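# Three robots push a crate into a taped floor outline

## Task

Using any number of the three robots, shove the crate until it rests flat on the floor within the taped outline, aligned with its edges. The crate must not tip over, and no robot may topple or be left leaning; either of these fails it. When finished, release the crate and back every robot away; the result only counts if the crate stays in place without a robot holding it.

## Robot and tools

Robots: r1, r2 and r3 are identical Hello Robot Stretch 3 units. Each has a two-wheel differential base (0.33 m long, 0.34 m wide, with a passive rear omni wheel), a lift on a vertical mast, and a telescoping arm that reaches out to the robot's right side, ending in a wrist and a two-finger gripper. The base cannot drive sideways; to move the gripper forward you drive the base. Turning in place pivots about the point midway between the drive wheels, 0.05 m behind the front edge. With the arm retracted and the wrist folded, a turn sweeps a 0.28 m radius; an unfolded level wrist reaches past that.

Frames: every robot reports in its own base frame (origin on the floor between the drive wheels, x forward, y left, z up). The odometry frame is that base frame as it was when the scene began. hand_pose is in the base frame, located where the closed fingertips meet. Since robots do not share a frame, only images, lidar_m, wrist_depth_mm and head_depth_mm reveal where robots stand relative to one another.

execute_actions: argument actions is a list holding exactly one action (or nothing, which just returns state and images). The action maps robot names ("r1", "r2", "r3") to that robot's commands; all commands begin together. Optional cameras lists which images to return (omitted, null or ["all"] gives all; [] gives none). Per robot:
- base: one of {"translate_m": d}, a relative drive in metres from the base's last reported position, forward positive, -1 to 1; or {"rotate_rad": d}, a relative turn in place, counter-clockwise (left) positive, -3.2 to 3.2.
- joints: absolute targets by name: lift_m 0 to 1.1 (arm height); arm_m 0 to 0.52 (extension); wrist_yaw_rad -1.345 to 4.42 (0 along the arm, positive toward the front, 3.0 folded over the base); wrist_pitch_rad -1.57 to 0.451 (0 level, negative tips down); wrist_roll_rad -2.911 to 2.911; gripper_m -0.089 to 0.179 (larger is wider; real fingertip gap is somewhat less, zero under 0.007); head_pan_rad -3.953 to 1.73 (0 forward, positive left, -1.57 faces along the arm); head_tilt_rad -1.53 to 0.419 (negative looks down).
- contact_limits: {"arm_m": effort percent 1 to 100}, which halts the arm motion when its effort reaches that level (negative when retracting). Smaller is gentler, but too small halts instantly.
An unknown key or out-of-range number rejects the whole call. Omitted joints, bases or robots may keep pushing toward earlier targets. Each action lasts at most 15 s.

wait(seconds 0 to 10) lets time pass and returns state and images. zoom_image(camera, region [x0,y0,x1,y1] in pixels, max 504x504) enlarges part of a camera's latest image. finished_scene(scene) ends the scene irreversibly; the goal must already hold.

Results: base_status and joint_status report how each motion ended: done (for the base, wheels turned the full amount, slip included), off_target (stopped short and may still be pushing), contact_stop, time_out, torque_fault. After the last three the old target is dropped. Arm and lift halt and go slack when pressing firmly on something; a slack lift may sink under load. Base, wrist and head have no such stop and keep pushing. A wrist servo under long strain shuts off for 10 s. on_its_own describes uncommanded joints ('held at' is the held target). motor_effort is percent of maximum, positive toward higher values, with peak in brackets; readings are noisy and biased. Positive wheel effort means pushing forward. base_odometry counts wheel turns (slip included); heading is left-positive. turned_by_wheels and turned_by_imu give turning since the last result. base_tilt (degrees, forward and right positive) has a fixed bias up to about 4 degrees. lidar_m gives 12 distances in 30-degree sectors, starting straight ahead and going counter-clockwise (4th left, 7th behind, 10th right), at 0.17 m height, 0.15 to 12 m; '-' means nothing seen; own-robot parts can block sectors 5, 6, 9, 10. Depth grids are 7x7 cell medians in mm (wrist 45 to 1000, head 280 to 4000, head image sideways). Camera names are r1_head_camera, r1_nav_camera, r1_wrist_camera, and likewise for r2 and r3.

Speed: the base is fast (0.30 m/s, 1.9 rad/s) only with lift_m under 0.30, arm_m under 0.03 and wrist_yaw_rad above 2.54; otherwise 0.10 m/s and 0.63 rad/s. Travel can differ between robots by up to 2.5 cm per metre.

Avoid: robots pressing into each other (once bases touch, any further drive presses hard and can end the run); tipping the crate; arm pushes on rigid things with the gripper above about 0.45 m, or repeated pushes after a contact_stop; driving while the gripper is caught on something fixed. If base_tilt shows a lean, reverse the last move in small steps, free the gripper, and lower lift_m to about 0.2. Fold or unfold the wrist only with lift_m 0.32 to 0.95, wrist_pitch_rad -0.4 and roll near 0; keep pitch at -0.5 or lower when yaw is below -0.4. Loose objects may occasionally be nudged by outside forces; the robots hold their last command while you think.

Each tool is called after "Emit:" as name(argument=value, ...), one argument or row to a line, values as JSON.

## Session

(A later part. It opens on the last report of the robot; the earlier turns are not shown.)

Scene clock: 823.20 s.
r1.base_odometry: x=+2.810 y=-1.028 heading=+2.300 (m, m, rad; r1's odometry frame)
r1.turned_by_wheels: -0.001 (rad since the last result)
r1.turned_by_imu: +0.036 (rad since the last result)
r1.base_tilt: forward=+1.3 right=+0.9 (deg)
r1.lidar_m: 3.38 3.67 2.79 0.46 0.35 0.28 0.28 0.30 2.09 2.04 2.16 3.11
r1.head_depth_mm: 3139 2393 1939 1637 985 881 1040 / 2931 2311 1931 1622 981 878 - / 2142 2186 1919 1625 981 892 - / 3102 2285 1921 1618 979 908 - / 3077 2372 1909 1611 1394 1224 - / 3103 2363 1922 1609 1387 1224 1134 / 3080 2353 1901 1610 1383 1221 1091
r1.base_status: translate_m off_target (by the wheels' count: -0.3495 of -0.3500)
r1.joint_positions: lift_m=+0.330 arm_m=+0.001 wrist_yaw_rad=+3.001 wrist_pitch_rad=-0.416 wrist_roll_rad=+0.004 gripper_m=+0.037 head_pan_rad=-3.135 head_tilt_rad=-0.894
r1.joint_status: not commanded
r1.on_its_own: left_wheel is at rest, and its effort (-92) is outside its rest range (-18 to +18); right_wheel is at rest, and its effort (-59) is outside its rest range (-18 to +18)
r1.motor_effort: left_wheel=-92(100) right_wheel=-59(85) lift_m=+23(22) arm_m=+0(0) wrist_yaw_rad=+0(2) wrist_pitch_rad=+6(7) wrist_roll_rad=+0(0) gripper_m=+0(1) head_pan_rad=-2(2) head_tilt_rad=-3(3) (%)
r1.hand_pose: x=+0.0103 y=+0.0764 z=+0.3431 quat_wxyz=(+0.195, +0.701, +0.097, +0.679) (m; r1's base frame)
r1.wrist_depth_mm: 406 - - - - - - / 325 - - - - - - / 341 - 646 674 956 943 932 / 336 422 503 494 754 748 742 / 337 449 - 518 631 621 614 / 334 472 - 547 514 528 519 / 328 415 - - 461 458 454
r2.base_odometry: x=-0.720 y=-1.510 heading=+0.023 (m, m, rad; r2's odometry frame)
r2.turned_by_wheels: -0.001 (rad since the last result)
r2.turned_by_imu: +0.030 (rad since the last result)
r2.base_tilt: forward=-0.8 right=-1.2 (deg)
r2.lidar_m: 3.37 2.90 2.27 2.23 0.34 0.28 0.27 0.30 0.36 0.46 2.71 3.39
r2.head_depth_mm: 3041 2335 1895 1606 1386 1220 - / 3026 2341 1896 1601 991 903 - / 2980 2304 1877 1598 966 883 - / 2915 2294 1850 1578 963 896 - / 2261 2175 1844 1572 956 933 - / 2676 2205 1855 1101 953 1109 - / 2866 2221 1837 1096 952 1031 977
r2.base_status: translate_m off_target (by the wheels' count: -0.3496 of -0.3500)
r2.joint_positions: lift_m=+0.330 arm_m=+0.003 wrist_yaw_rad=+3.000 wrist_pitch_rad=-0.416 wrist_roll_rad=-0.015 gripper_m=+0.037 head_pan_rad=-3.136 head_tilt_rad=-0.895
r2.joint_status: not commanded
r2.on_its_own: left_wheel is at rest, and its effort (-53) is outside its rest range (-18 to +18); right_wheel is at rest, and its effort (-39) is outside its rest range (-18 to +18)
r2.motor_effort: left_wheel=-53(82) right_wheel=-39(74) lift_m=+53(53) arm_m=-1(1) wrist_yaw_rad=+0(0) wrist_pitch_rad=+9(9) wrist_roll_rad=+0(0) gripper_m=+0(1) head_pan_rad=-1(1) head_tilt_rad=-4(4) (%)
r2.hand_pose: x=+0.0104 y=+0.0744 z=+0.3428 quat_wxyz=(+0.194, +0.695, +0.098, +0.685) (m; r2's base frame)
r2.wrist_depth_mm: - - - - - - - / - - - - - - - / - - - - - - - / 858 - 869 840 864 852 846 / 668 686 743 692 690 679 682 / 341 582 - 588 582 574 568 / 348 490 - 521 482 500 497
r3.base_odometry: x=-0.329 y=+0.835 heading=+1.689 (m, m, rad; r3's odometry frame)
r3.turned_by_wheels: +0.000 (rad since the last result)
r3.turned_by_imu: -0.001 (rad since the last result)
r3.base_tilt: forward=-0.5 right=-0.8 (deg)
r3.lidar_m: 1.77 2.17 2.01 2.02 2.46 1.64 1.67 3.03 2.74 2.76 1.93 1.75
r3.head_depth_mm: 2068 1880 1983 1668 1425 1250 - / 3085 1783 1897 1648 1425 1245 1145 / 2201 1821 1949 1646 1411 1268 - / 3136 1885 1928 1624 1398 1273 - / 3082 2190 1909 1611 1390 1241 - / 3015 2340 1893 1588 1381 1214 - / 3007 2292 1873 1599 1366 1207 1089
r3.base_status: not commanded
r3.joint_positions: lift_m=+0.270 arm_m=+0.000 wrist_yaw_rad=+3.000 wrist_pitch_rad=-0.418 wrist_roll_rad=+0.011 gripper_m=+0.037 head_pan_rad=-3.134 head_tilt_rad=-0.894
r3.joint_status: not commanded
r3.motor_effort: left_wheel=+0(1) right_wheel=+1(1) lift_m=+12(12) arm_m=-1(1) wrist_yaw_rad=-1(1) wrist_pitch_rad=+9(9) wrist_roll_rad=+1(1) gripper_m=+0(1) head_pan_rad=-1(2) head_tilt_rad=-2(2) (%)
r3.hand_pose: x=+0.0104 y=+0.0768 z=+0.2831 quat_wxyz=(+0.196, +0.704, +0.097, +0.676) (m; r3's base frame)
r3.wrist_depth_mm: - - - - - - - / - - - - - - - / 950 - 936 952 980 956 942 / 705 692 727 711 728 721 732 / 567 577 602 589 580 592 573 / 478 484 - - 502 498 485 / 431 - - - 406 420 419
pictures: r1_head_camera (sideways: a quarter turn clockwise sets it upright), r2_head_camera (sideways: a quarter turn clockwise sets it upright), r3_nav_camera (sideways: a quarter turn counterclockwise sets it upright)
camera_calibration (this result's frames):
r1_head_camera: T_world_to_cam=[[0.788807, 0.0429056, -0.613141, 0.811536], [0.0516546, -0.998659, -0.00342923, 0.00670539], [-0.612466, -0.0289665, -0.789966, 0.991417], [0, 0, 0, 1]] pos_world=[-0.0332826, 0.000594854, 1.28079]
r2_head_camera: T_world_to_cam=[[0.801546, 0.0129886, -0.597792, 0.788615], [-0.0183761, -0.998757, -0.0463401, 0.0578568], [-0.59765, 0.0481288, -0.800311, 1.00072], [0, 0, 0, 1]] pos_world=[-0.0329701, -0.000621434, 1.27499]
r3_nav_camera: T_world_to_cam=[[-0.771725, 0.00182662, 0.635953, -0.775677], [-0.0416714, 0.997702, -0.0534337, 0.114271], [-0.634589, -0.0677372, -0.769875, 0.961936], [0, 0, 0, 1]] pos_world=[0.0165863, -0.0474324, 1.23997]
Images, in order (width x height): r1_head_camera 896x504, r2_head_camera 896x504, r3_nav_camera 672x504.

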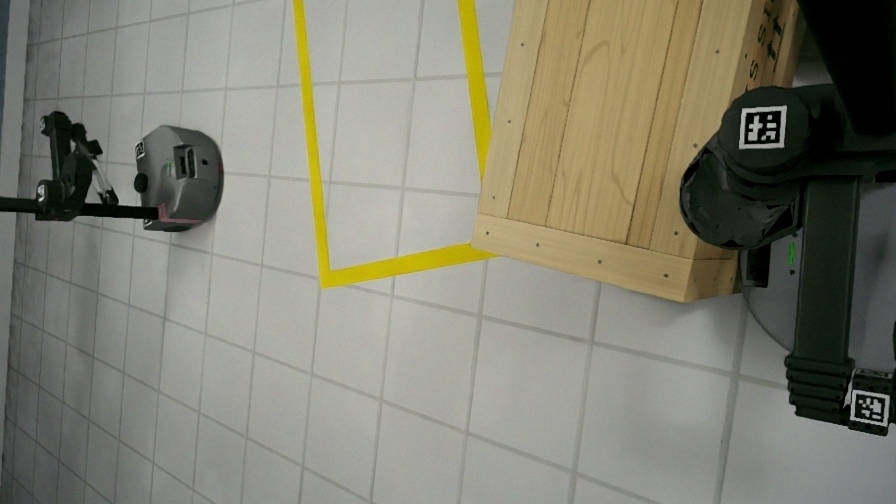

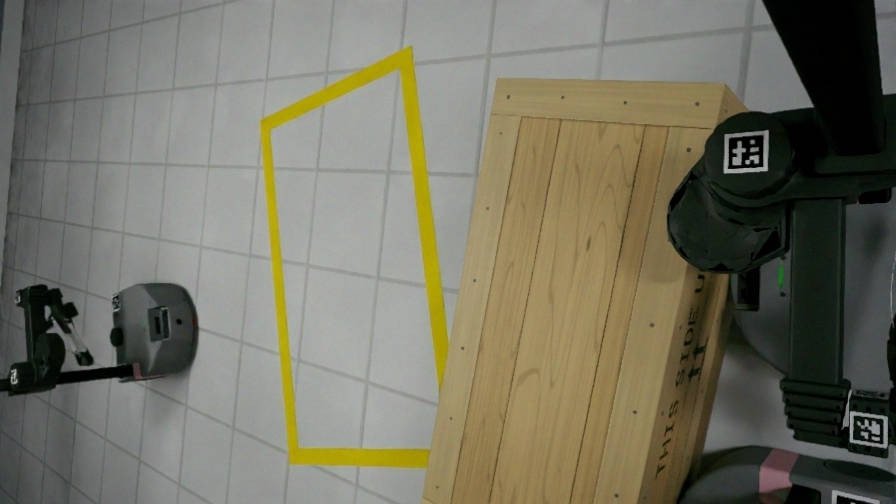

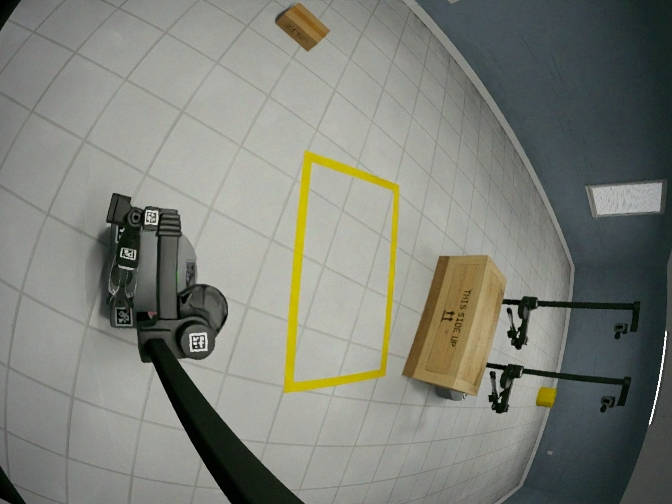

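Emit:
execute_actions(
  actions=[
    {"r1":{"base":{"translate_m":-0.45}},"r2":{"base":{"translate_m":-0.45}}},
  ],
  cameras=["r1_head_camera","r2_head_camera","r3_nav_camera"],
)

Scene clock: 840.97 s.
r1.base_odometry: x=+3.109 y=-1.363 heading=+2.300 (m, m, rad; r1's odometry frame)
r1.turned_by_wheels: +0.000 (rad since the last result)
r1.turned_by_imu: -0.008 (rad since the last result)
r1.base_tilt: forward=+1.1 right=+0.8 (deg)
r1.lidar_m: 3.53 3.69 2.81 0.46 0.35 0.28 0.28 0.30 2.07 2.03 2.15 3.06
r1.head_depth_mm: 3144 2401 1939 1622 981 882 1047 / 3101 2373 1929 1634 983 879 - / 2057 2142 1912 1618 983 895 - / 3098 2342 1921 1615 984 906 - / 3072 2350 1914 1616 1397 1221 - / 3061 2360 1908 1607 1390 1226 1131 / 3055 2346 1912 1604 1384 1226 1093
r1.base_status: translate_m off_target (by the wheels' count: -0.4496 of -0.4500)
r1.joint_positions: lift_m=+0.330 arm_m=+0.001 wrist_yaw_rad=+3.001 wrist_pitch_rad=-0.416 wrist_roll_rad=+0.004 gripper_m=+0.037 head_pan_rad=-3.135 head_tilt_rad=-0.894
r1.joint_status: not commanded
r1.on_its_own: left_wheel is at rest, and its effort (-80) is outside its rest range (-18 to +18); right_wheel is at rest, and its effort (-52) is outside its rest range (-18 to +18)
r1.motor_effort: left_wheel=-80(100) right_wheel=-52(82) lift_m=+23(23) arm_m=+0(0) wrist_yaw_rad=+0(1) wrist_pitch_rad=+7(6) wrist_roll_rad=+0(0) gripper_m=+0(0) head_pan_rad=-2(2) head_tilt_rad=-4(4) (%)
r1.hand_pose: x=+0.0103 y=+0.0764 z=+0.3431 quat_wxyz=(+0.195, +0.701, +0.097, +0.679) (m; r1's base frame)
r1.wrist_depth_mm: 404 - - - - - - / 327 - - - - - - / 332 - 648 665 955 924 943 / 337 426 499 496 753 743 736 / 336 453 - 514 629 619 618 / 334 481 - 547 512 521 518 / 331 417 - - 459 458 453
r2.base_odometry: x=-1.169 y=-1.520 heading=+0.022 (m, m, rad; r2's odometry frame)
r2.turned_by_wheels: -0.001 (rad since the last result)
r2.turned_by_imu: +0.002 (rad since the last result)
r2.base_tilt: forward=-0.7 right=-1.2 (deg)
r2.lidar_m: 3.49 2.91 2.28 2.24 0.33 0.28 0.27 0.30 0.36 0.46 2.69 3.52
r2.head_depth_mm: 3042 2343 1900 1602 1384 1219 - / 3035 2325 1895 1601 974 902 - / 2957 2305 1883 1595 965 883 - / 2931 2275 1861 1588 961 890 - / 2590 2139 1848 1566 961 935 - / 2644 2160 1846 1097 957 1113 - / 2840 2241 1836 1088 950 1030 972
r2.base_status: translate_m off_target (by the wheels' count: -0.4496 of -0.4500)
r2.joint_positions: lift_m=+0.330 arm_m=+0.003 wrist_yaw_rad=+3.000 wrist_pitch_rad=-0.416 wrist_roll_rad=-0.015 gripper_m=+0.037 head_pan_rad=-3.136 head_tilt_rad=-0.895
r2.joint_status: not commanded
r2.on_its_own: left_wheel is at rest, and its effort (-52) is outside its rest range (-18 to +18); right_wheel is at rest, and its effort (-39) is outside its rest range (-18 to +18)
r2.motor_effort: left_wheel=-52(79) right_wheel=-39(72) lift_m=+53(53) arm_m=-1(1) wrist_yaw_rad=+1(0) wrist_pitch_rad=+9(9) wrist_roll_rad=+0(0) gripper_m=+0(0) head_pan_rad=-1(1) head_tilt_rad=-4(4) (%)
r2.hand_pose: x=+0.0104 y=+0.0744 z=+0.3428 quat_wxyz=(+0.194, +0.695, +0.098, +0.685) (m; r2's base frame)
r2.wrist_depth_mm: - - - - - - - / - - - - - - - / - - - - - - - / 842 - 880 841 842 826 848 / 637 681 729 684 683 684 667 / 346 591 - 586 594 580 576 / 346 499 - 519 483 494 495
r3.base_odometry: x=-0.329 y=+0.835 heading=+1.689 (m, m, rad; r3's odometry frame)
r3.turned_by_wheels: +0.000 (rad since the last result)
r3.turned_by_imu: -0.001 (rad since the last result)
r3.base_tilt: forward=-0.6 right=-0.8 (deg)
r3.lidar_m: 1.76 2.16 2.01 2.02 2.45 1.50 1.52 3.03 2.75 2.77 1.93 1.75
r3.head_depth_mm: 2902 2013 1948 1667 1437 1258 - / 3093 1718 1810 1663 1421 1245 1146 / 2820 1749 1850 1627 1406 1265 - / 2994 1805 1923 1628 1401 1278 - / 3119 1960 1911 1624 1391 1243 - / 3032 2322 1895 1601 1375 1214 - / 3005 2304 1869 1579 1369 1203 1092
r3.base_status: not commanded
r3.joint_positions: lift_m=+0.270 arm_m=+0.000 wrist_yaw_rad=+3.000 wrist_pitch_rad=-0.418 wrist_roll_rad=+0.011 gripper_m=+0.037 head_pan_rad=-3.134 head_tilt_rad=-0.894
r3.joint_status: not commanded
r3.motor_effort: left_wheel=+0(0) right_wheel=+1(1) lift_m=+12(12) arm_m=-1(1) wrist_yaw_rad=+0(0) wrist_pitch_rad=+9(9) wrist_roll_rad=+1(1) gripper_m=+0(0) head_pan_rad=+1(2) head_tilt_rad=-2(2) (%)
r3.hand_pose: x=+0.0104 y=+0.0768 z=+0.2831 quat_wxyz=(+0.196, +0.704, +0.097, +0.676) (m; r3's base frame)
r3.wrist_depth_mm: - - - - - - - / - - - - - - - / 922 - 936 961 946 994 959 / 708 702 709 718 720 727 734 / 566 566 597 583 582 585 587 / 487 479 - - 504 486 485 / 434 - - - 401 416 419
pictures: r1_head_camera (sideways: a quarter turn clockwise sets it upright), r2_head_camera (sideways: a quarter turn clockwise sets it upright), r3_nav_camera (sideways: a quarter turn counterclockwise sets it upright)
camera_calibration (this result's frames):
r1_head_camera: T_world_to_cam=[[0.788807, 0.042906, -0.613141, 0.811536], [0.0516551, -0.998659, -0.00342923, 0.00670539], [-0.612466, -0.0289668, -0.789966, 0.991417], [0, 0, 0, 1]] pos_world=[-0.0332826, 0.000594835, 1.28079]
r2_head_camera: T_world_to_cam=[[0.801546, 0.0129884, -0.597792, 0.788615], [-0.0183763, -0.998757, -0.0463401, 0.0578568], [-0.59765, 0.048129, -0.800311, 1.00072], [0, 0, 0, 1]] pos_world=[-0.0329701, -0.000621425, 1.27499]
r3_nav_camera: T_world_to_cam=[[-0.771725, 0.00182644, 0.635953, -0.775677], [-0.0416717, 0.997702, -0.0534337, 0.114271], [-0.634589, -0.0677374, -0.769875, 0.961936], [0, 0, 0, 1]] pos_world=[0.0165863, -0.0474324, 1.23997]
Images, in order (width x height): r1_head_camera 896x504, r2_head_camera 896x504, r3_nav_camera 672x504.

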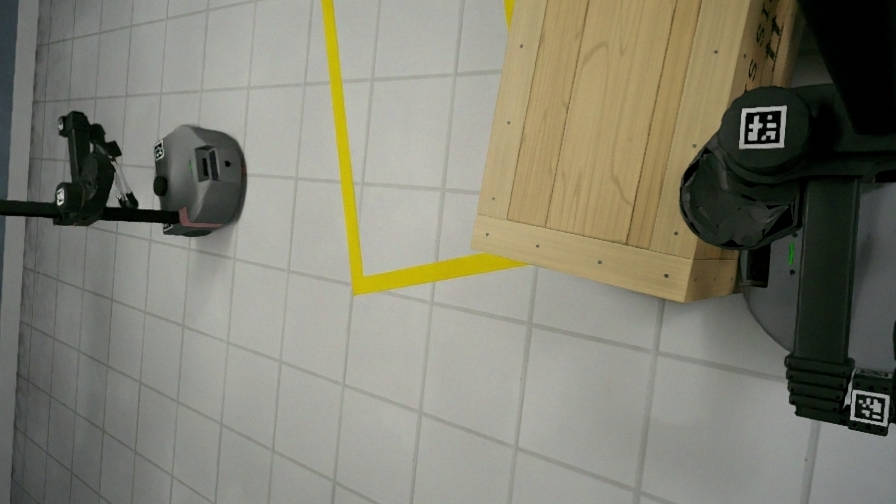

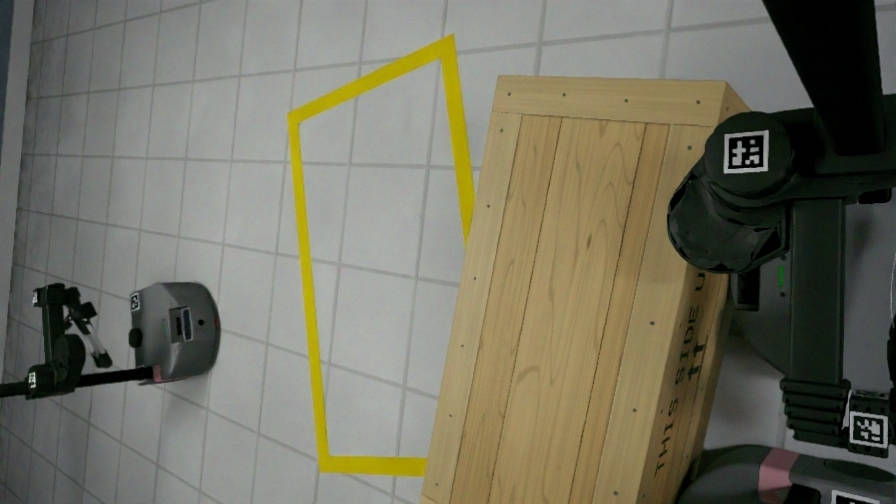

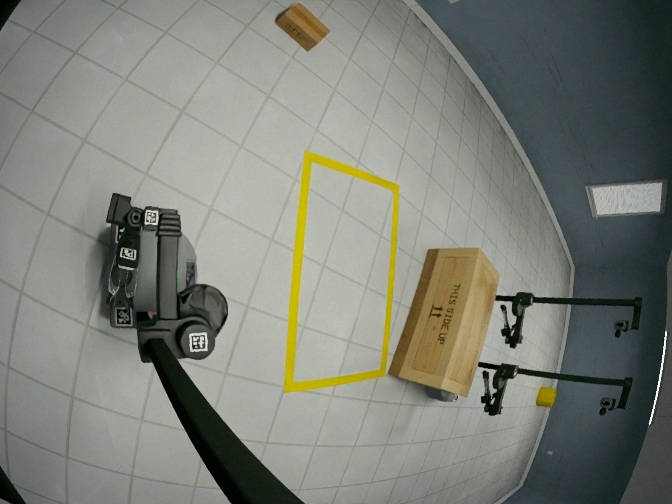

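Emit:
execute_actions(
  actions=[
    {"r1":{"base":{"translate_m":-0.8}},"r2":{"base":{"translate_m":-0.8}}},
  ],
  cameras=["r1_head_camera","r2_head_camera","r3_nav_camera"],
)

Scene clock: 857.80 s.
r1.base_odometry: x=+3.642 y=-1.960 heading=+2.299 (m, m, rad; r1's odometry frame)
r1.turned_by_wheels: +0.000 (rad since the last result)
r1.turned_by_imu: -0.005 (rad since the last result)
r1.base_tilt: forward=+1.3 right=+0.8 (deg)
r1.lidar_m: 3.74 3.73 2.82 0.46 0.35 0.28 0.28 0.30 2.04 2.01 2.12 3.01
r1.head_depth_mm: 3069 2377 1948 1625 986 880 1050 / 3122 2382 1927 1619 982 879 - / 2986 2015 1928 1621 983 894 - / 3112 2286 1925 1600 982 908 - / 3065 2367 1928 1607 1392 1224 - / 3067 2353 1911 1612 1390 1230 1135 / 3065 2344 1901 1605 1385 1220 1088
r1.base_status: translate_m off_target (by the wheels' count: -0.7994 of -0.8000)
r1.joint_positions: lift_m=+0.330 arm_m=+0.001 wrist_yaw_rad=+3.001 wrist_pitch_rad=-0.416 wrist_roll_rad=+0.004 gripper_m=+0.037 head_pan_rad=-3.135 head_tilt_rad=-0.894
r1.joint_status: not commanded
r1.on_its_own: left_wheel is at rest, and its effort (-96) is outside its rest range (-18 to +18); right_wheel is at rest, and its effort (-67) is outside its rest range (-18 to +18)
r1.motor_effort: left_wheel=-96(100) right_wheel=-67(80) lift_m=+23(23) arm_m=+0(0) wrist_yaw_rad=-2(0) wrist_pitch_rad=+6(6) wrist_roll_rad=+0(0) gripper_m=-1(0) head_pan_rad=-2(1) head_tilt_rad=-4(3) (%)
r1.hand_pose: x=+0.0103 y=+0.0764 z=+0.3431 quat_wxyz=(+0.195, +0.701, +0.097, +0.679) (m; r1's base frame)
r1.wrist_depth_mm: 405 - - - - - - / 327 - - - - - - / 334 - 647 664 966 954 934 / 338 427 500 500 753 742 732 / 337 450 - 515 619 617 620 / 334 476 - 552 515 525 526 / 330 414 - - 461 461 451
r2.base_odometry: x=-1.968 y=-1.537 heading=+0.021 (m, m, rad; r2's odometry frame)
r2.turned_by_wheels: -0.001 (rad since the last result)
r2.turned_by_imu: -0.003 (rad since the last result)
r2.base_tilt: forward=-0.6 right=-1.1 (deg)
r2.lidar_m: 3.72 2.95 2.30 2.26 0.33 0.28 0.27 0.31 0.35 0.45 2.66 3.78
r2.head_depth_mm: 3035 2340 1915 1604 1390 1224 - / 2995 2313 1884 1594 972 887 - / 2953 2306 1875 1598 965 881 - / 2928 2277 1857 1587 963 892 - / 2898 2005 1862 1572 960 933 - / 2662 2125 1830 1100 956 1112 - / 2865 2232 1841 1092 952 1029 979
r2.base_status: translate_m off_target (by the wheels' count: -0.7996 of -0.8000)
r2.joint_positions: lift_m=+0.330 arm_m=+0.003 wrist_yaw_rad=+3.000 wrist_pitch_rad=-0.416 wrist_roll_rad=-0.015 gripper_m=+0.037 head_pan_rad=-3.136 head_tilt_rad=-0.895
r2.joint_status: not commanded
r2.on_its_own: left_wheel is at rest, and its effort (-59) is outside its rest range (-18 to +18); right_wheel is at rest, and its effort (-39) is outside its rest range (-18 to +18)
r2.motor_effort: left_wheel=-59(78) right_wheel=-39(71) lift_m=+53(53) arm_m=-1(1) wrist_yaw_rad=+1(0) wrist_pitch_rad=+9(10) wrist_roll_rad=+0(0) gripper_m=+0(1) head_pan_rad=-1(1) head_tilt_rad=-3(3) (%)
r2.hand_pose: x=+0.0104 y=+0.0744 z=+0.3428 quat_wxyz=(+0.194, +0.695, +0.098, +0.685) (m; r2's base frame)
r2.wrist_depth_mm: - - - - - - - / - - - - - - - / - - - - - - - / 853 - 861 867 835 806 827 / 351 684 697 687 689 691 682 / 347 587 - 578 590 585 571 / 347 488 - 515 486 499 499
r3.base_odometry: x=-0.329 y=+0.835 heading=+1.689 (m, m, rad; r3's odometry frame)
r3.turned_by_wheels: +0.000 (rad since the last result)
r3.turned_by_imu: -0.002 (rad since the last result)
r3.base_tilt: forward=-0.6 right=-0.8 (deg)
r3.lidar_m: 1.77 2.16 2.01 2.01 2.46 1.29 1.31 3.03 2.74 2.77 1.93 1.75
r3.head_depth_mm: 3178 1814 1887 1665 1424 1252 - / 3240 1723 1563 1661 1428 1245 1145 / 3207 1695 1672 1639 1414 1264 - / 2874 1678 1785 1626 1399 1273 - / 3106 1712 1827 1613 1398 1242 - / 3027 2348 1896 1603 1378 1216 - / 3011 2293 1873 1582 1372 1208 1088
r3.base_status: not commanded
r3.joint_positions: lift_m=+0.270 arm_m=+0.000 wrist_yaw_rad=+3.000 wrist_pitch_rad=-0.418 wrist_roll_rad=+0.011 gripper_m=+0.037 head_pan_rad=-3.134 head_tilt_rad=-0.894
r3.joint_status: not commanded
r3.motor_effort: left_wheel=+0(0) right_wheel=+1(1) lift_m=+12(12) arm_m=-1(1) wrist_yaw_rad=+0(0) wrist_pitch_rad=+9(9) wrist_roll_rad=+1(1) gripper_m=+0(0) head_pan_rad=-2(1) head_tilt_rad=-2(2) (%)
r3.hand_pose: x=+0.0104 y=+0.0768 z=+0.2831 quat_wxyz=(+0.196, +0.704, +0.097, +0.676) (m; r3's base frame)
r3.wrist_depth_mm: - - - - - - - / - - - - - - - / 925 - 956 962 954 964 980 / 705 727 726 728 707 705 744 / 566 568 601 591 576 591 580 / 481 486 - - 500 485 488 / 429 - - - 403 424 424
pictures: r1_head_camera (sideways: a quarter turn clockwise sets it upright), r2_head_camera (sideways: a quarter turn clockwise sets it upright), r3_nav_camera (sideways: a quarter turn counterclockwise sets it upright)
camera_calibration (this result's frames):
r1_head_camera: T_world_to_cam=[[0.788808, 0.0429058, -0.613141, 0.811536], [0.0516548, -0.998659, -0.00342922, 0.00670538], [-0.612466, -0.0289667, -0.789966, 0.991417], [0, 0, 0, 1]] pos_world=[-0.0332826, 0.000594844, 1.28079]
r2_head_camera: T_world_to_cam=[[0.801546, 0.012988, -0.597792, 0.788616], [-0.0183768, -0.998757, -0.0463401, 0.0578568], [-0.59765, 0.0481292, -0.800311, 1.00072], [0, 0, 0, 1]] pos_world=[-0.0329701, -0.000621406, 1.27499]
r3_nav_camera: T_world_to_cam=[[-0.771725, 0.00182644, 0.635953, -0.775677], [-0.0416717, 0.997702, -0.0534337, 0.114271], [-0.634589, -0.0677374, -0.769876, 0.961936], [0, 0, 0, 1]] pos_world=[0.0165863, -0.0474324, 1.23997]
Images, in order (width x height): r1_head_camera 896x504, r2_head_camera 896x504, r3_nav_camera 672x504.

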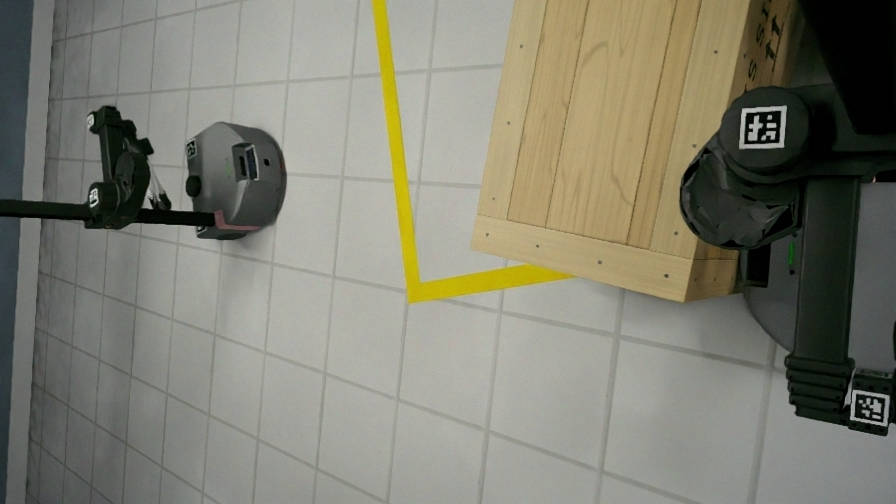

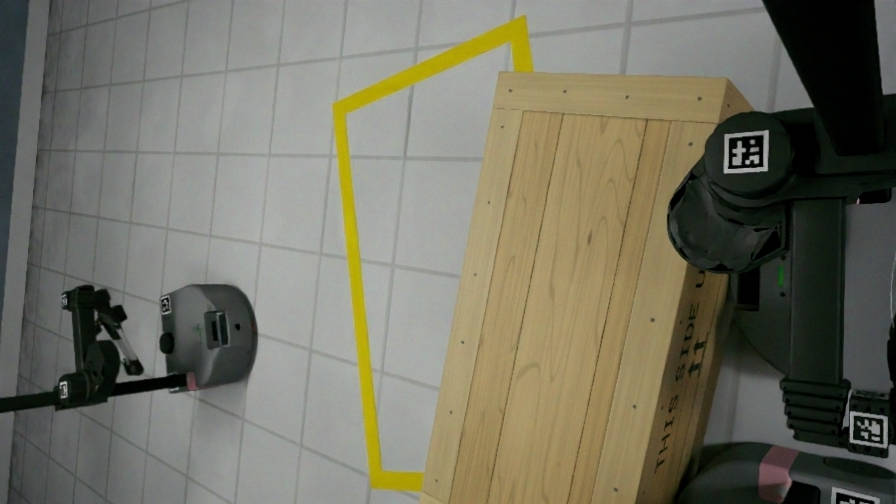

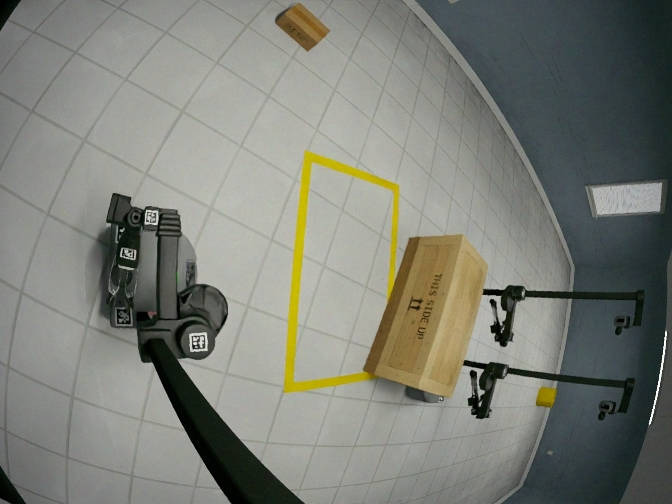

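Emit:
execute_actions(
  actions=[
    {"r1":{"base":{"translate_m":-0.9}},"r2":{"base":{"translate_m":-0.9}}},
  ],
  cameras=[],
)

Emit:
execute_actions(
  actions=[
    {"r1":{"base":{"translate_m":-0.35}},"r2":{"base":{"translate_m":-0.35}}},
  ],
  cameras=["r1_head_camera","r2_head_camera","r3_nav_camera"],
)

Scene clock: 899.30 s.
r1.base_odometry: x=+4.240 y=-2.631 heading=+2.299 (m, m, rad; r1's odometry frame)
r1.turned_by_wheels: +0.000 (rad since the last result)
r1.turned_by_imu: -0.010 (rad since the last result)
r1.base_tilt: forward=+1.3 right=+0.8 (deg)
r1.lidar_m: 3.94 3.78 2.85 0.45 0.35 0.28 0.28 0.30 2.03 1.96 2.10 2.96
r1.head_depth_mm: 2931 2383 1928 1628 981 879 1050 / 2960 2299 1868 1624 984 879 - / 2956 1826 1824 1623 981 894 - / 2976 2280 1868 1613 982 909 - / 3000 2380 1939 1611 1395 1228 - / 3075 2373 1919 1611 1389 1228 1135 / 3062 2349 1908 1604 1392 1221 1091
r1.base_status: translate_m off_target (by the wheels' count: -0.8995 of -0.9000)
r1.joint_positions: lift_m=+0.330 arm_m=+0.001 wrist_yaw_rad=+3.001 wrist_pitch_rad=-0.416 wrist_roll_rad=+0.004 gripper_m=+0.037 head_pan_rad=-3.135 head_tilt_rad=-0.894
r1.joint_status: not commanded
r1.on_its_own: left_wheel is at rest, and its effort (-93) is outside its rest range (-18 to +18); right_wheel is at rest, and its effort (-65) is outside its rest range (-18 to +18)
r1.motor_effort: left_wheel=-93(100) right_wheel=-65(81) lift_m=+23(23) arm_m=+0(0) wrist_yaw_rad=-2(0) wrist_pitch_rad=+7(6) wrist_roll_rad=+0(0) gripper_m=+0(0) head_pan_rad=-2(2) head_tilt_rad=-3(3) (%)
r1.hand_pose: x=+0.0103 y=+0.0764 z=+0.3431 quat_wxyz=(+0.195, +0.701, +0.097, +0.679) (m; r1's base frame)
r1.wrist_depth_mm: 401 - - - - - - / 327 - - - - - - / 335 - 648 672 958 941 939 / 338 425 499 503 746 754 749 / 338 454 - 502 618 610 616 / 335 473 - 545 511 522 521 / 329 417 - - 462 456 461
r2.base_odometry: x=-2.868 y=-1.555 heading=+0.020 (m, m, rad; r2's odometry frame)
r2.turned_by_wheels: -0.001 (rad since the last result)
r2.turned_by_imu: -0.010 (rad since the last result)
r2.base_tilt: forward=-0.6 right=-1.2 (deg)
r2.lidar_m: 3.91 2.99 2.33 2.29 0.33 0.28 0.27 0.31 0.35 0.45 2.63 3.84
r2.head_depth_mm: 2912 2304 1918 1615 1387 1224 - / 2896 2302 1898 1601 969 882 - / 2959 2294 1890 1595 971 882 - / 2982 2294 1854 1591 964 894 - / 2906 1903 1851 1573 961 935 - / 2811 1849 1854 1099 959 1122 - / 2852 2233 1844 1092 949 1030 972
r2.base_status: translate_m off_target (by the wheels' count: -0.8996 of -0.9000)
r2.joint_positions: lift_m=+0.330 arm_m=+0.003 wrist_yaw_rad=+3.000 wrist_pitch_rad=-0.416 wrist_roll_rad=-0.015 gripper_m=+0.037 head_pan_rad=-3.136 head_tilt_rad=-0.895
r2.joint_status: not commanded
r2.on_its_own: left_wheel is at rest, and its effort (-55) is outside its rest range (-18 to +18); right_wheel is at rest, and its effort (-37) is outside its rest range (-18 to +18)
r2.motor_effort: left_wheel=-55(79) right_wheel=-37(72) lift_m=+53(53) arm_m=-1(1) wrist_yaw_rad=+0(0) wrist_pitch_rad=+10(9) wrist_roll_rad=+0(0) gripper_m=+0(0) head_pan_rad=-1(1) head_tilt_rad=-3(4) (%)
r2.hand_pose: x=+0.0104 y=+0.0744 z=+0.3428 quat_wxyz=(+0.194, +0.695, +0.098, +0.685) (m; r2's base frame)
r2.wrist_depth_mm: - - - - - - - / - - - - - - - / - - - - - - - / 857 - 843 860 849 839 852 / 345 686 721 703 701 667 692 / 341 597 - 586 591 559 574 / 343 495 - 512 487 496 496
r3.base_odometry: x=-0.329 y=+0.835 heading=+1.689 (m, m, rad; r3's odometry frame)
r3.turned_by_wheels: +0.000 (rad since the last result)
r3.turned_by_imu: -0.002 (rad since the last result)
r3.base_tilt: forward=-0.6 right=-0.8 (deg)
r3.lidar_m: 1.76 2.16 2.01 2.02 2.46 1.07 1.09 3.01 2.75 2.76 1.93 1.75
r3.head_depth_mm: 3223 1718 1791 1676 1439 1250 - / 3247 2289 1398 1572 1418 1248 1144 / 3157 1780 1444 1599 1406 1261 - / 1634 1627 1482 1618 1400 1268 - / 3086 1655 1600 1609 1389 1240 - / 3018 2343 1803 1599 1373 1213 - / 3021 2302 1880 1581 1369 1211 1090
r3.base_status: not commanded
r3.joint_positions: lift_m=+0.270 arm_m=+0.000 wrist_yaw_rad=+3.000 wrist_pitch_rad=-0.418 wrist_roll_rad=+0.011 gripper_m=+0.037 head_pan_rad=-3.134 head_tilt_rad=-0.894
r3.joint_status: not commanded
r3.motor_effort: left_wheel=+0(0) right_wheel=+1(1) lift_m=+12(12) arm_m=-1(1) wrist_yaw_rad=-1(0) wrist_pitch_rad=+9(9) wrist_roll_rad=+1(1) gripper_m=+0(0) head_pan_rad=-2(1) head_tilt_rad=-2(2) (%)
r3.hand_pose: x=+0.0104 y=+0.0768 z=+0.2831 quat_wxyz=(+0.196, +0.704, +0.097, +0.676) (m; r3's base frame)
r3.wrist_depth_mm: - - - - - - - / - - - - - - - / 937 - 977 936 990 955 972 / 703 717 707 711 717 714 726 / 572 577 594 576 593 585 594 / 478 493 - - 507 479 488 / 422 - - - 403 422 418
pictures: none
No camera images: the call's "cameras" was empty. Leave "cameras" out to get every camera's image.

Scene clock: 904.60 s.
r1.base_odometry: x=+4.473 y=-2.892 heading=+2.299 (m, m, rad; r1's odometry frame)
r1.turned_by_wheels: +0.000 (rad since the last result)
r1.turned_by_imu: -0.005 (rad since the last result)
r1.base_tilt: forward=+1.2 right=+0.8 (deg)
r1.lidar_m: 4.05 3.80 2.86 0.45 0.35 0.28 0.28 0.30 2.02 1.96 2.09 2.94
r1.head_depth_mm: 2882 2397 1926 1624 984 883 1042 / 2937 2294 1876 1619 981 880 - / 2896 1855 1776 1620 981 892 - / 2906 2287 1881 1620 980 908 - / 2964 2363 1923 1610 1396 1222 - / 2993 2355 1919 1606 1390 1228 1136 / 2977 2368 1908 1606 1393 1219 1092
r1.base_status: translate_m off_target (by the wheels' count: -0.3495 of -0.3500)
r1.joint_positions: lift_m=+0.330 arm_m=+0.001 wrist_yaw_rad=+3.001 wrist_pitch_rad=-0.416 wrist_roll_rad=+0.004 gripper_m=+0.037 head_pan_rad=-3.135 head_tilt_rad=-0.894
r1.joint_status: not commanded
r1.on_its_own: left_wheel is at rest, and its effort (-88) is outside its rest range (-18 to +18); right_wheel is at rest, and its effort (-63) is outside its rest range (-18 to +18)
r1.motor_effort: left_wheel=-88(100) right_wheel=-63(78) lift_m=+23(23) arm_m=+0(0) wrist_yaw_rad=-2(3) wrist_pitch_rad=+6(6) wrist_roll_rad=+0(0) gripper_m=+0(0) head_pan_rad=-2(2) head_tilt_rad=-3(3) (%)
r1.hand_pose: x=+0.0103 y=+0.0764 z=+0.3431 quat_wxyz=(+0.195, +0.701, +0.097, +0.679) (m; r1's base frame)
r1.wrist_depth_mm: 409 - - - - - - / 325 - - - - - - / 333 - 638 672 953 958 943 / 338 425 505 503 751 744 743 / 335 452 - 497 618 607 617 / 334 475 - 534 516 521 527 / 330 414 - - 462 455 450
r2.base_odometry: x=-3.217 y=-1.562 heading=+0.019 (m, m, rad; r2's odometry frame)
r2.turned_by_wheels: -0.001 (rad since the last result)
r2.turned_by_imu: -0.006 (rad since the last result)
r2.base_tilt: forward=-0.8 right=-1.2 (deg)
r2.lidar_m: 4.00 3.01 2.34 2.29 0.33 0.28 0.28 0.31 0.35 0.45 2.62 3.81
r2.head_depth_mm: 2875 2343 1917 1606 1392 1220 - / 2867 2304 1909 1592 970 886 - / 2882 2314 1885 1592 971 883 - / 2906 2318 1866 1579 965 892 - / 2898 1871 1786 1574 962 939 - / 2861 1805 1803 1098 954 1128 - / 2775 2224 1827 1095 954 1029 967
r2.base_status: translate_m off_target (by the wheels' count: -0.3496 of -0.3500)
r2.joint_positions: lift_m=+0.330 arm_m=+0.003 wrist_yaw_rad=+3.000 wrist_pitch_rad=-0.416 wrist_roll_rad=-0.015 gripper_m=+0.037 head_pan_rad=-3.136 head_tilt_rad=-0.895
r2.joint_status: not commanded
r2.on_its_own: left_wheel is at rest, and its effort (-58) is outside its rest range (-18 to +18); right_wheel is at rest, and its effort (-43) is outside its rest range (-18 to +18)
r2.motor_effort: left_wheel=-58(75) right_wheel=-43(71) lift_m=+53(53) arm_m=-1(1) wrist_yaw_rad=+0(0) wrist_pitch_rad=+10(9) wrist_roll_rad=+0(0) gripper_m=+0(1) head_pan_rad=-1(1) head_tilt_rad=-4(4) (%)
r2.hand_pose: x=+0.0104 y=+0.0744 z=+0.3428 quat_wxyz=(+0.194, +0.695, +0.098, +0.685) (m; r2's base frame)
r2.wrist_depth_mm: - - - - - - - / - - - - - - - / - - - - - - - / 799 - 854 836 831 835 818 / 343 714 719 681 704 682 682 / 342 570 - 576 590 570 567 / 341 499 - 527 493 500 492
r3.base_odometry: x=-0.329 y=+0.835 heading=+1.689 (m, m, rad; r3's odometry frame)
r3.turned_by_wheels: +0.000 (rad since the last result)
r3.turned_by_imu: -0.001 (rad since the last result)
r3.base_tilt: forward=-0.7 right=-0.8 (deg)
r3.lidar_m: 1.76 2.17 2.01 2.02 2.46 0.98 1.00 3.01 2.75 2.76 1.93 1.75
r3.head_depth_mm: 3183 1627 1780 1652 1428 1251 - / 3245 2225 1387 1479 1431 1245 1144 / 3172 2267 1378 1539 1409 1266 - / 3029 1616 1429 1582 1402 1274 - / 3129 2364 1476 1610 1388 1240 - / 3007 2345 1755 1595 1384 1216 - / 3005 2290 1886 1578 1365 1202 1088
r3.base_status: not commanded
r3.joint_positions: lift_m=+0.270 arm_m=+0.000 wrist_yaw_rad=+3.000 wrist_pitch_rad=-0.418 wrist_roll_rad=+0.011 gripper_m=+0.037 head_pan_rad=-3.134 head_tilt_rad=-0.894
r3.joint_status: not commanded
r3.motor_effort: left_wheel=+0(0) right_wheel=+1(1) lift_m=+13(12) arm_m=-1(1) wrist_yaw_rad=-1(0) wrist_pitch_rad=+9(9) wrist_roll_rad=+1(1) gripper_m=+0(1) head_pan_rad=-2(1) head_tilt_rad=-1(2) (%)
r3.hand_pose: x=+0.0104 y=+0.0768 z=+0.2831 quat_wxyz=(+0.196, +0.704, +0.097, +0.676) (m; r3's base frame)
r3.wrist_depth_mm: - - - - - - - / - - - - - - - / 946 - 951 936 975 934 977 / 702 711 714 708 723 724 731 / 571 569 604 591 585 591 589 / 485 485 - - 510 493 493 / 430 - - - 404 420 416
pictures: r1_head_camera (sideways: a quarter turn clockwise sets it upright), r2_head_camera (sideways: a quarter turn clockwise sets it upright), r3_nav_camera (sideways: a quarter turn counterclockwise sets it upright)
camera_calibration (this result's frames):
r1_head_camera: T_world_to_cam=[[0.788808, 0.042906, -0.613141, 0.811535], [0.0516551, -0.998659, -0.00342921, 0.00670537], [-0.612466, -0.0289668, -0.789966, 0.991417], [0, 0, 0, 1]] pos_world=[-0.0332826, 0.000594835, 1.28079]
r2_head_camera: T_world_to_cam=[[0.801546, 0.0129884, -0.597792, 0.788615], [-0.0183763, -0.998757, -0.0463401, 0.0578568], [-0.59765, 0.048129, -0.800311, 1.00072], [0, 0, 0, 1]] pos_world=[-0.0329701, -0.000621425, 1.27499]
r3_nav_camera: T_world_to_cam=[[-0.771725, 0.00182644, 0.635953, -0.775677], [-0.0416717, 0.997702, -0.0534337, 0.114271], [-0.634589, -0.0677374, -0.769875, 0.961936], [0, 0, 0, 1]] pos_world=[0.0165863, -0.0474324, 1.23997]
Images, in order (width x height): r1_head_camera 896x504, r2_head_camera 896x504, r3_nav_camera 672x504.

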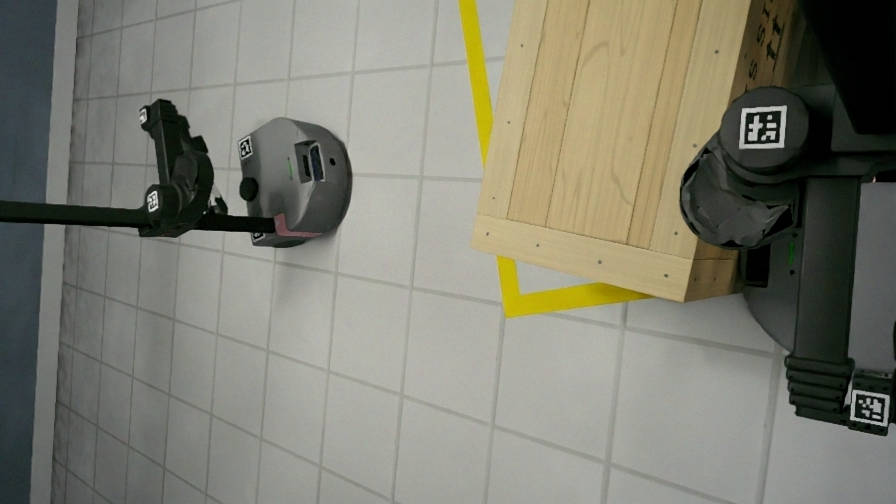

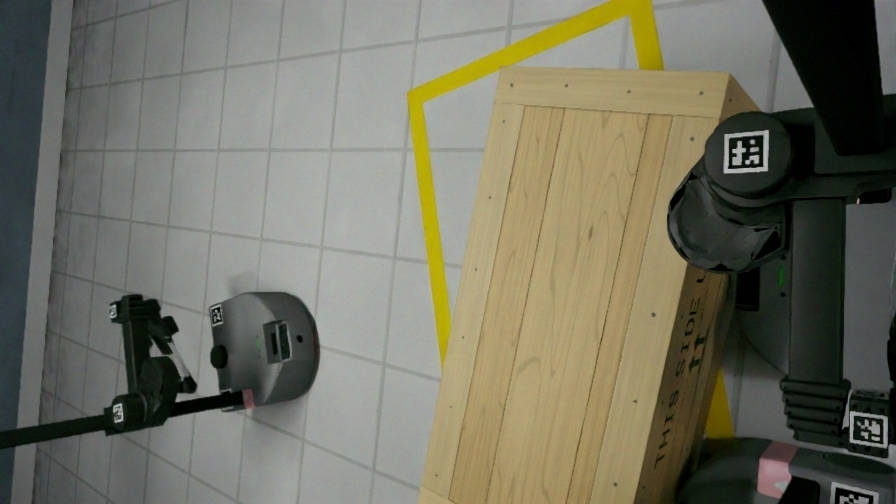

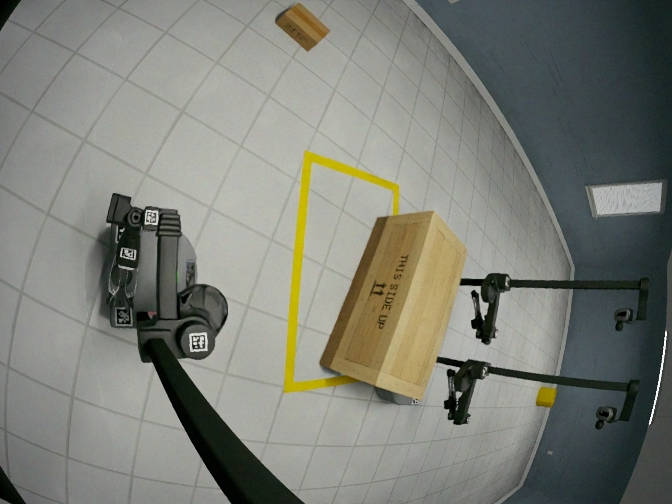

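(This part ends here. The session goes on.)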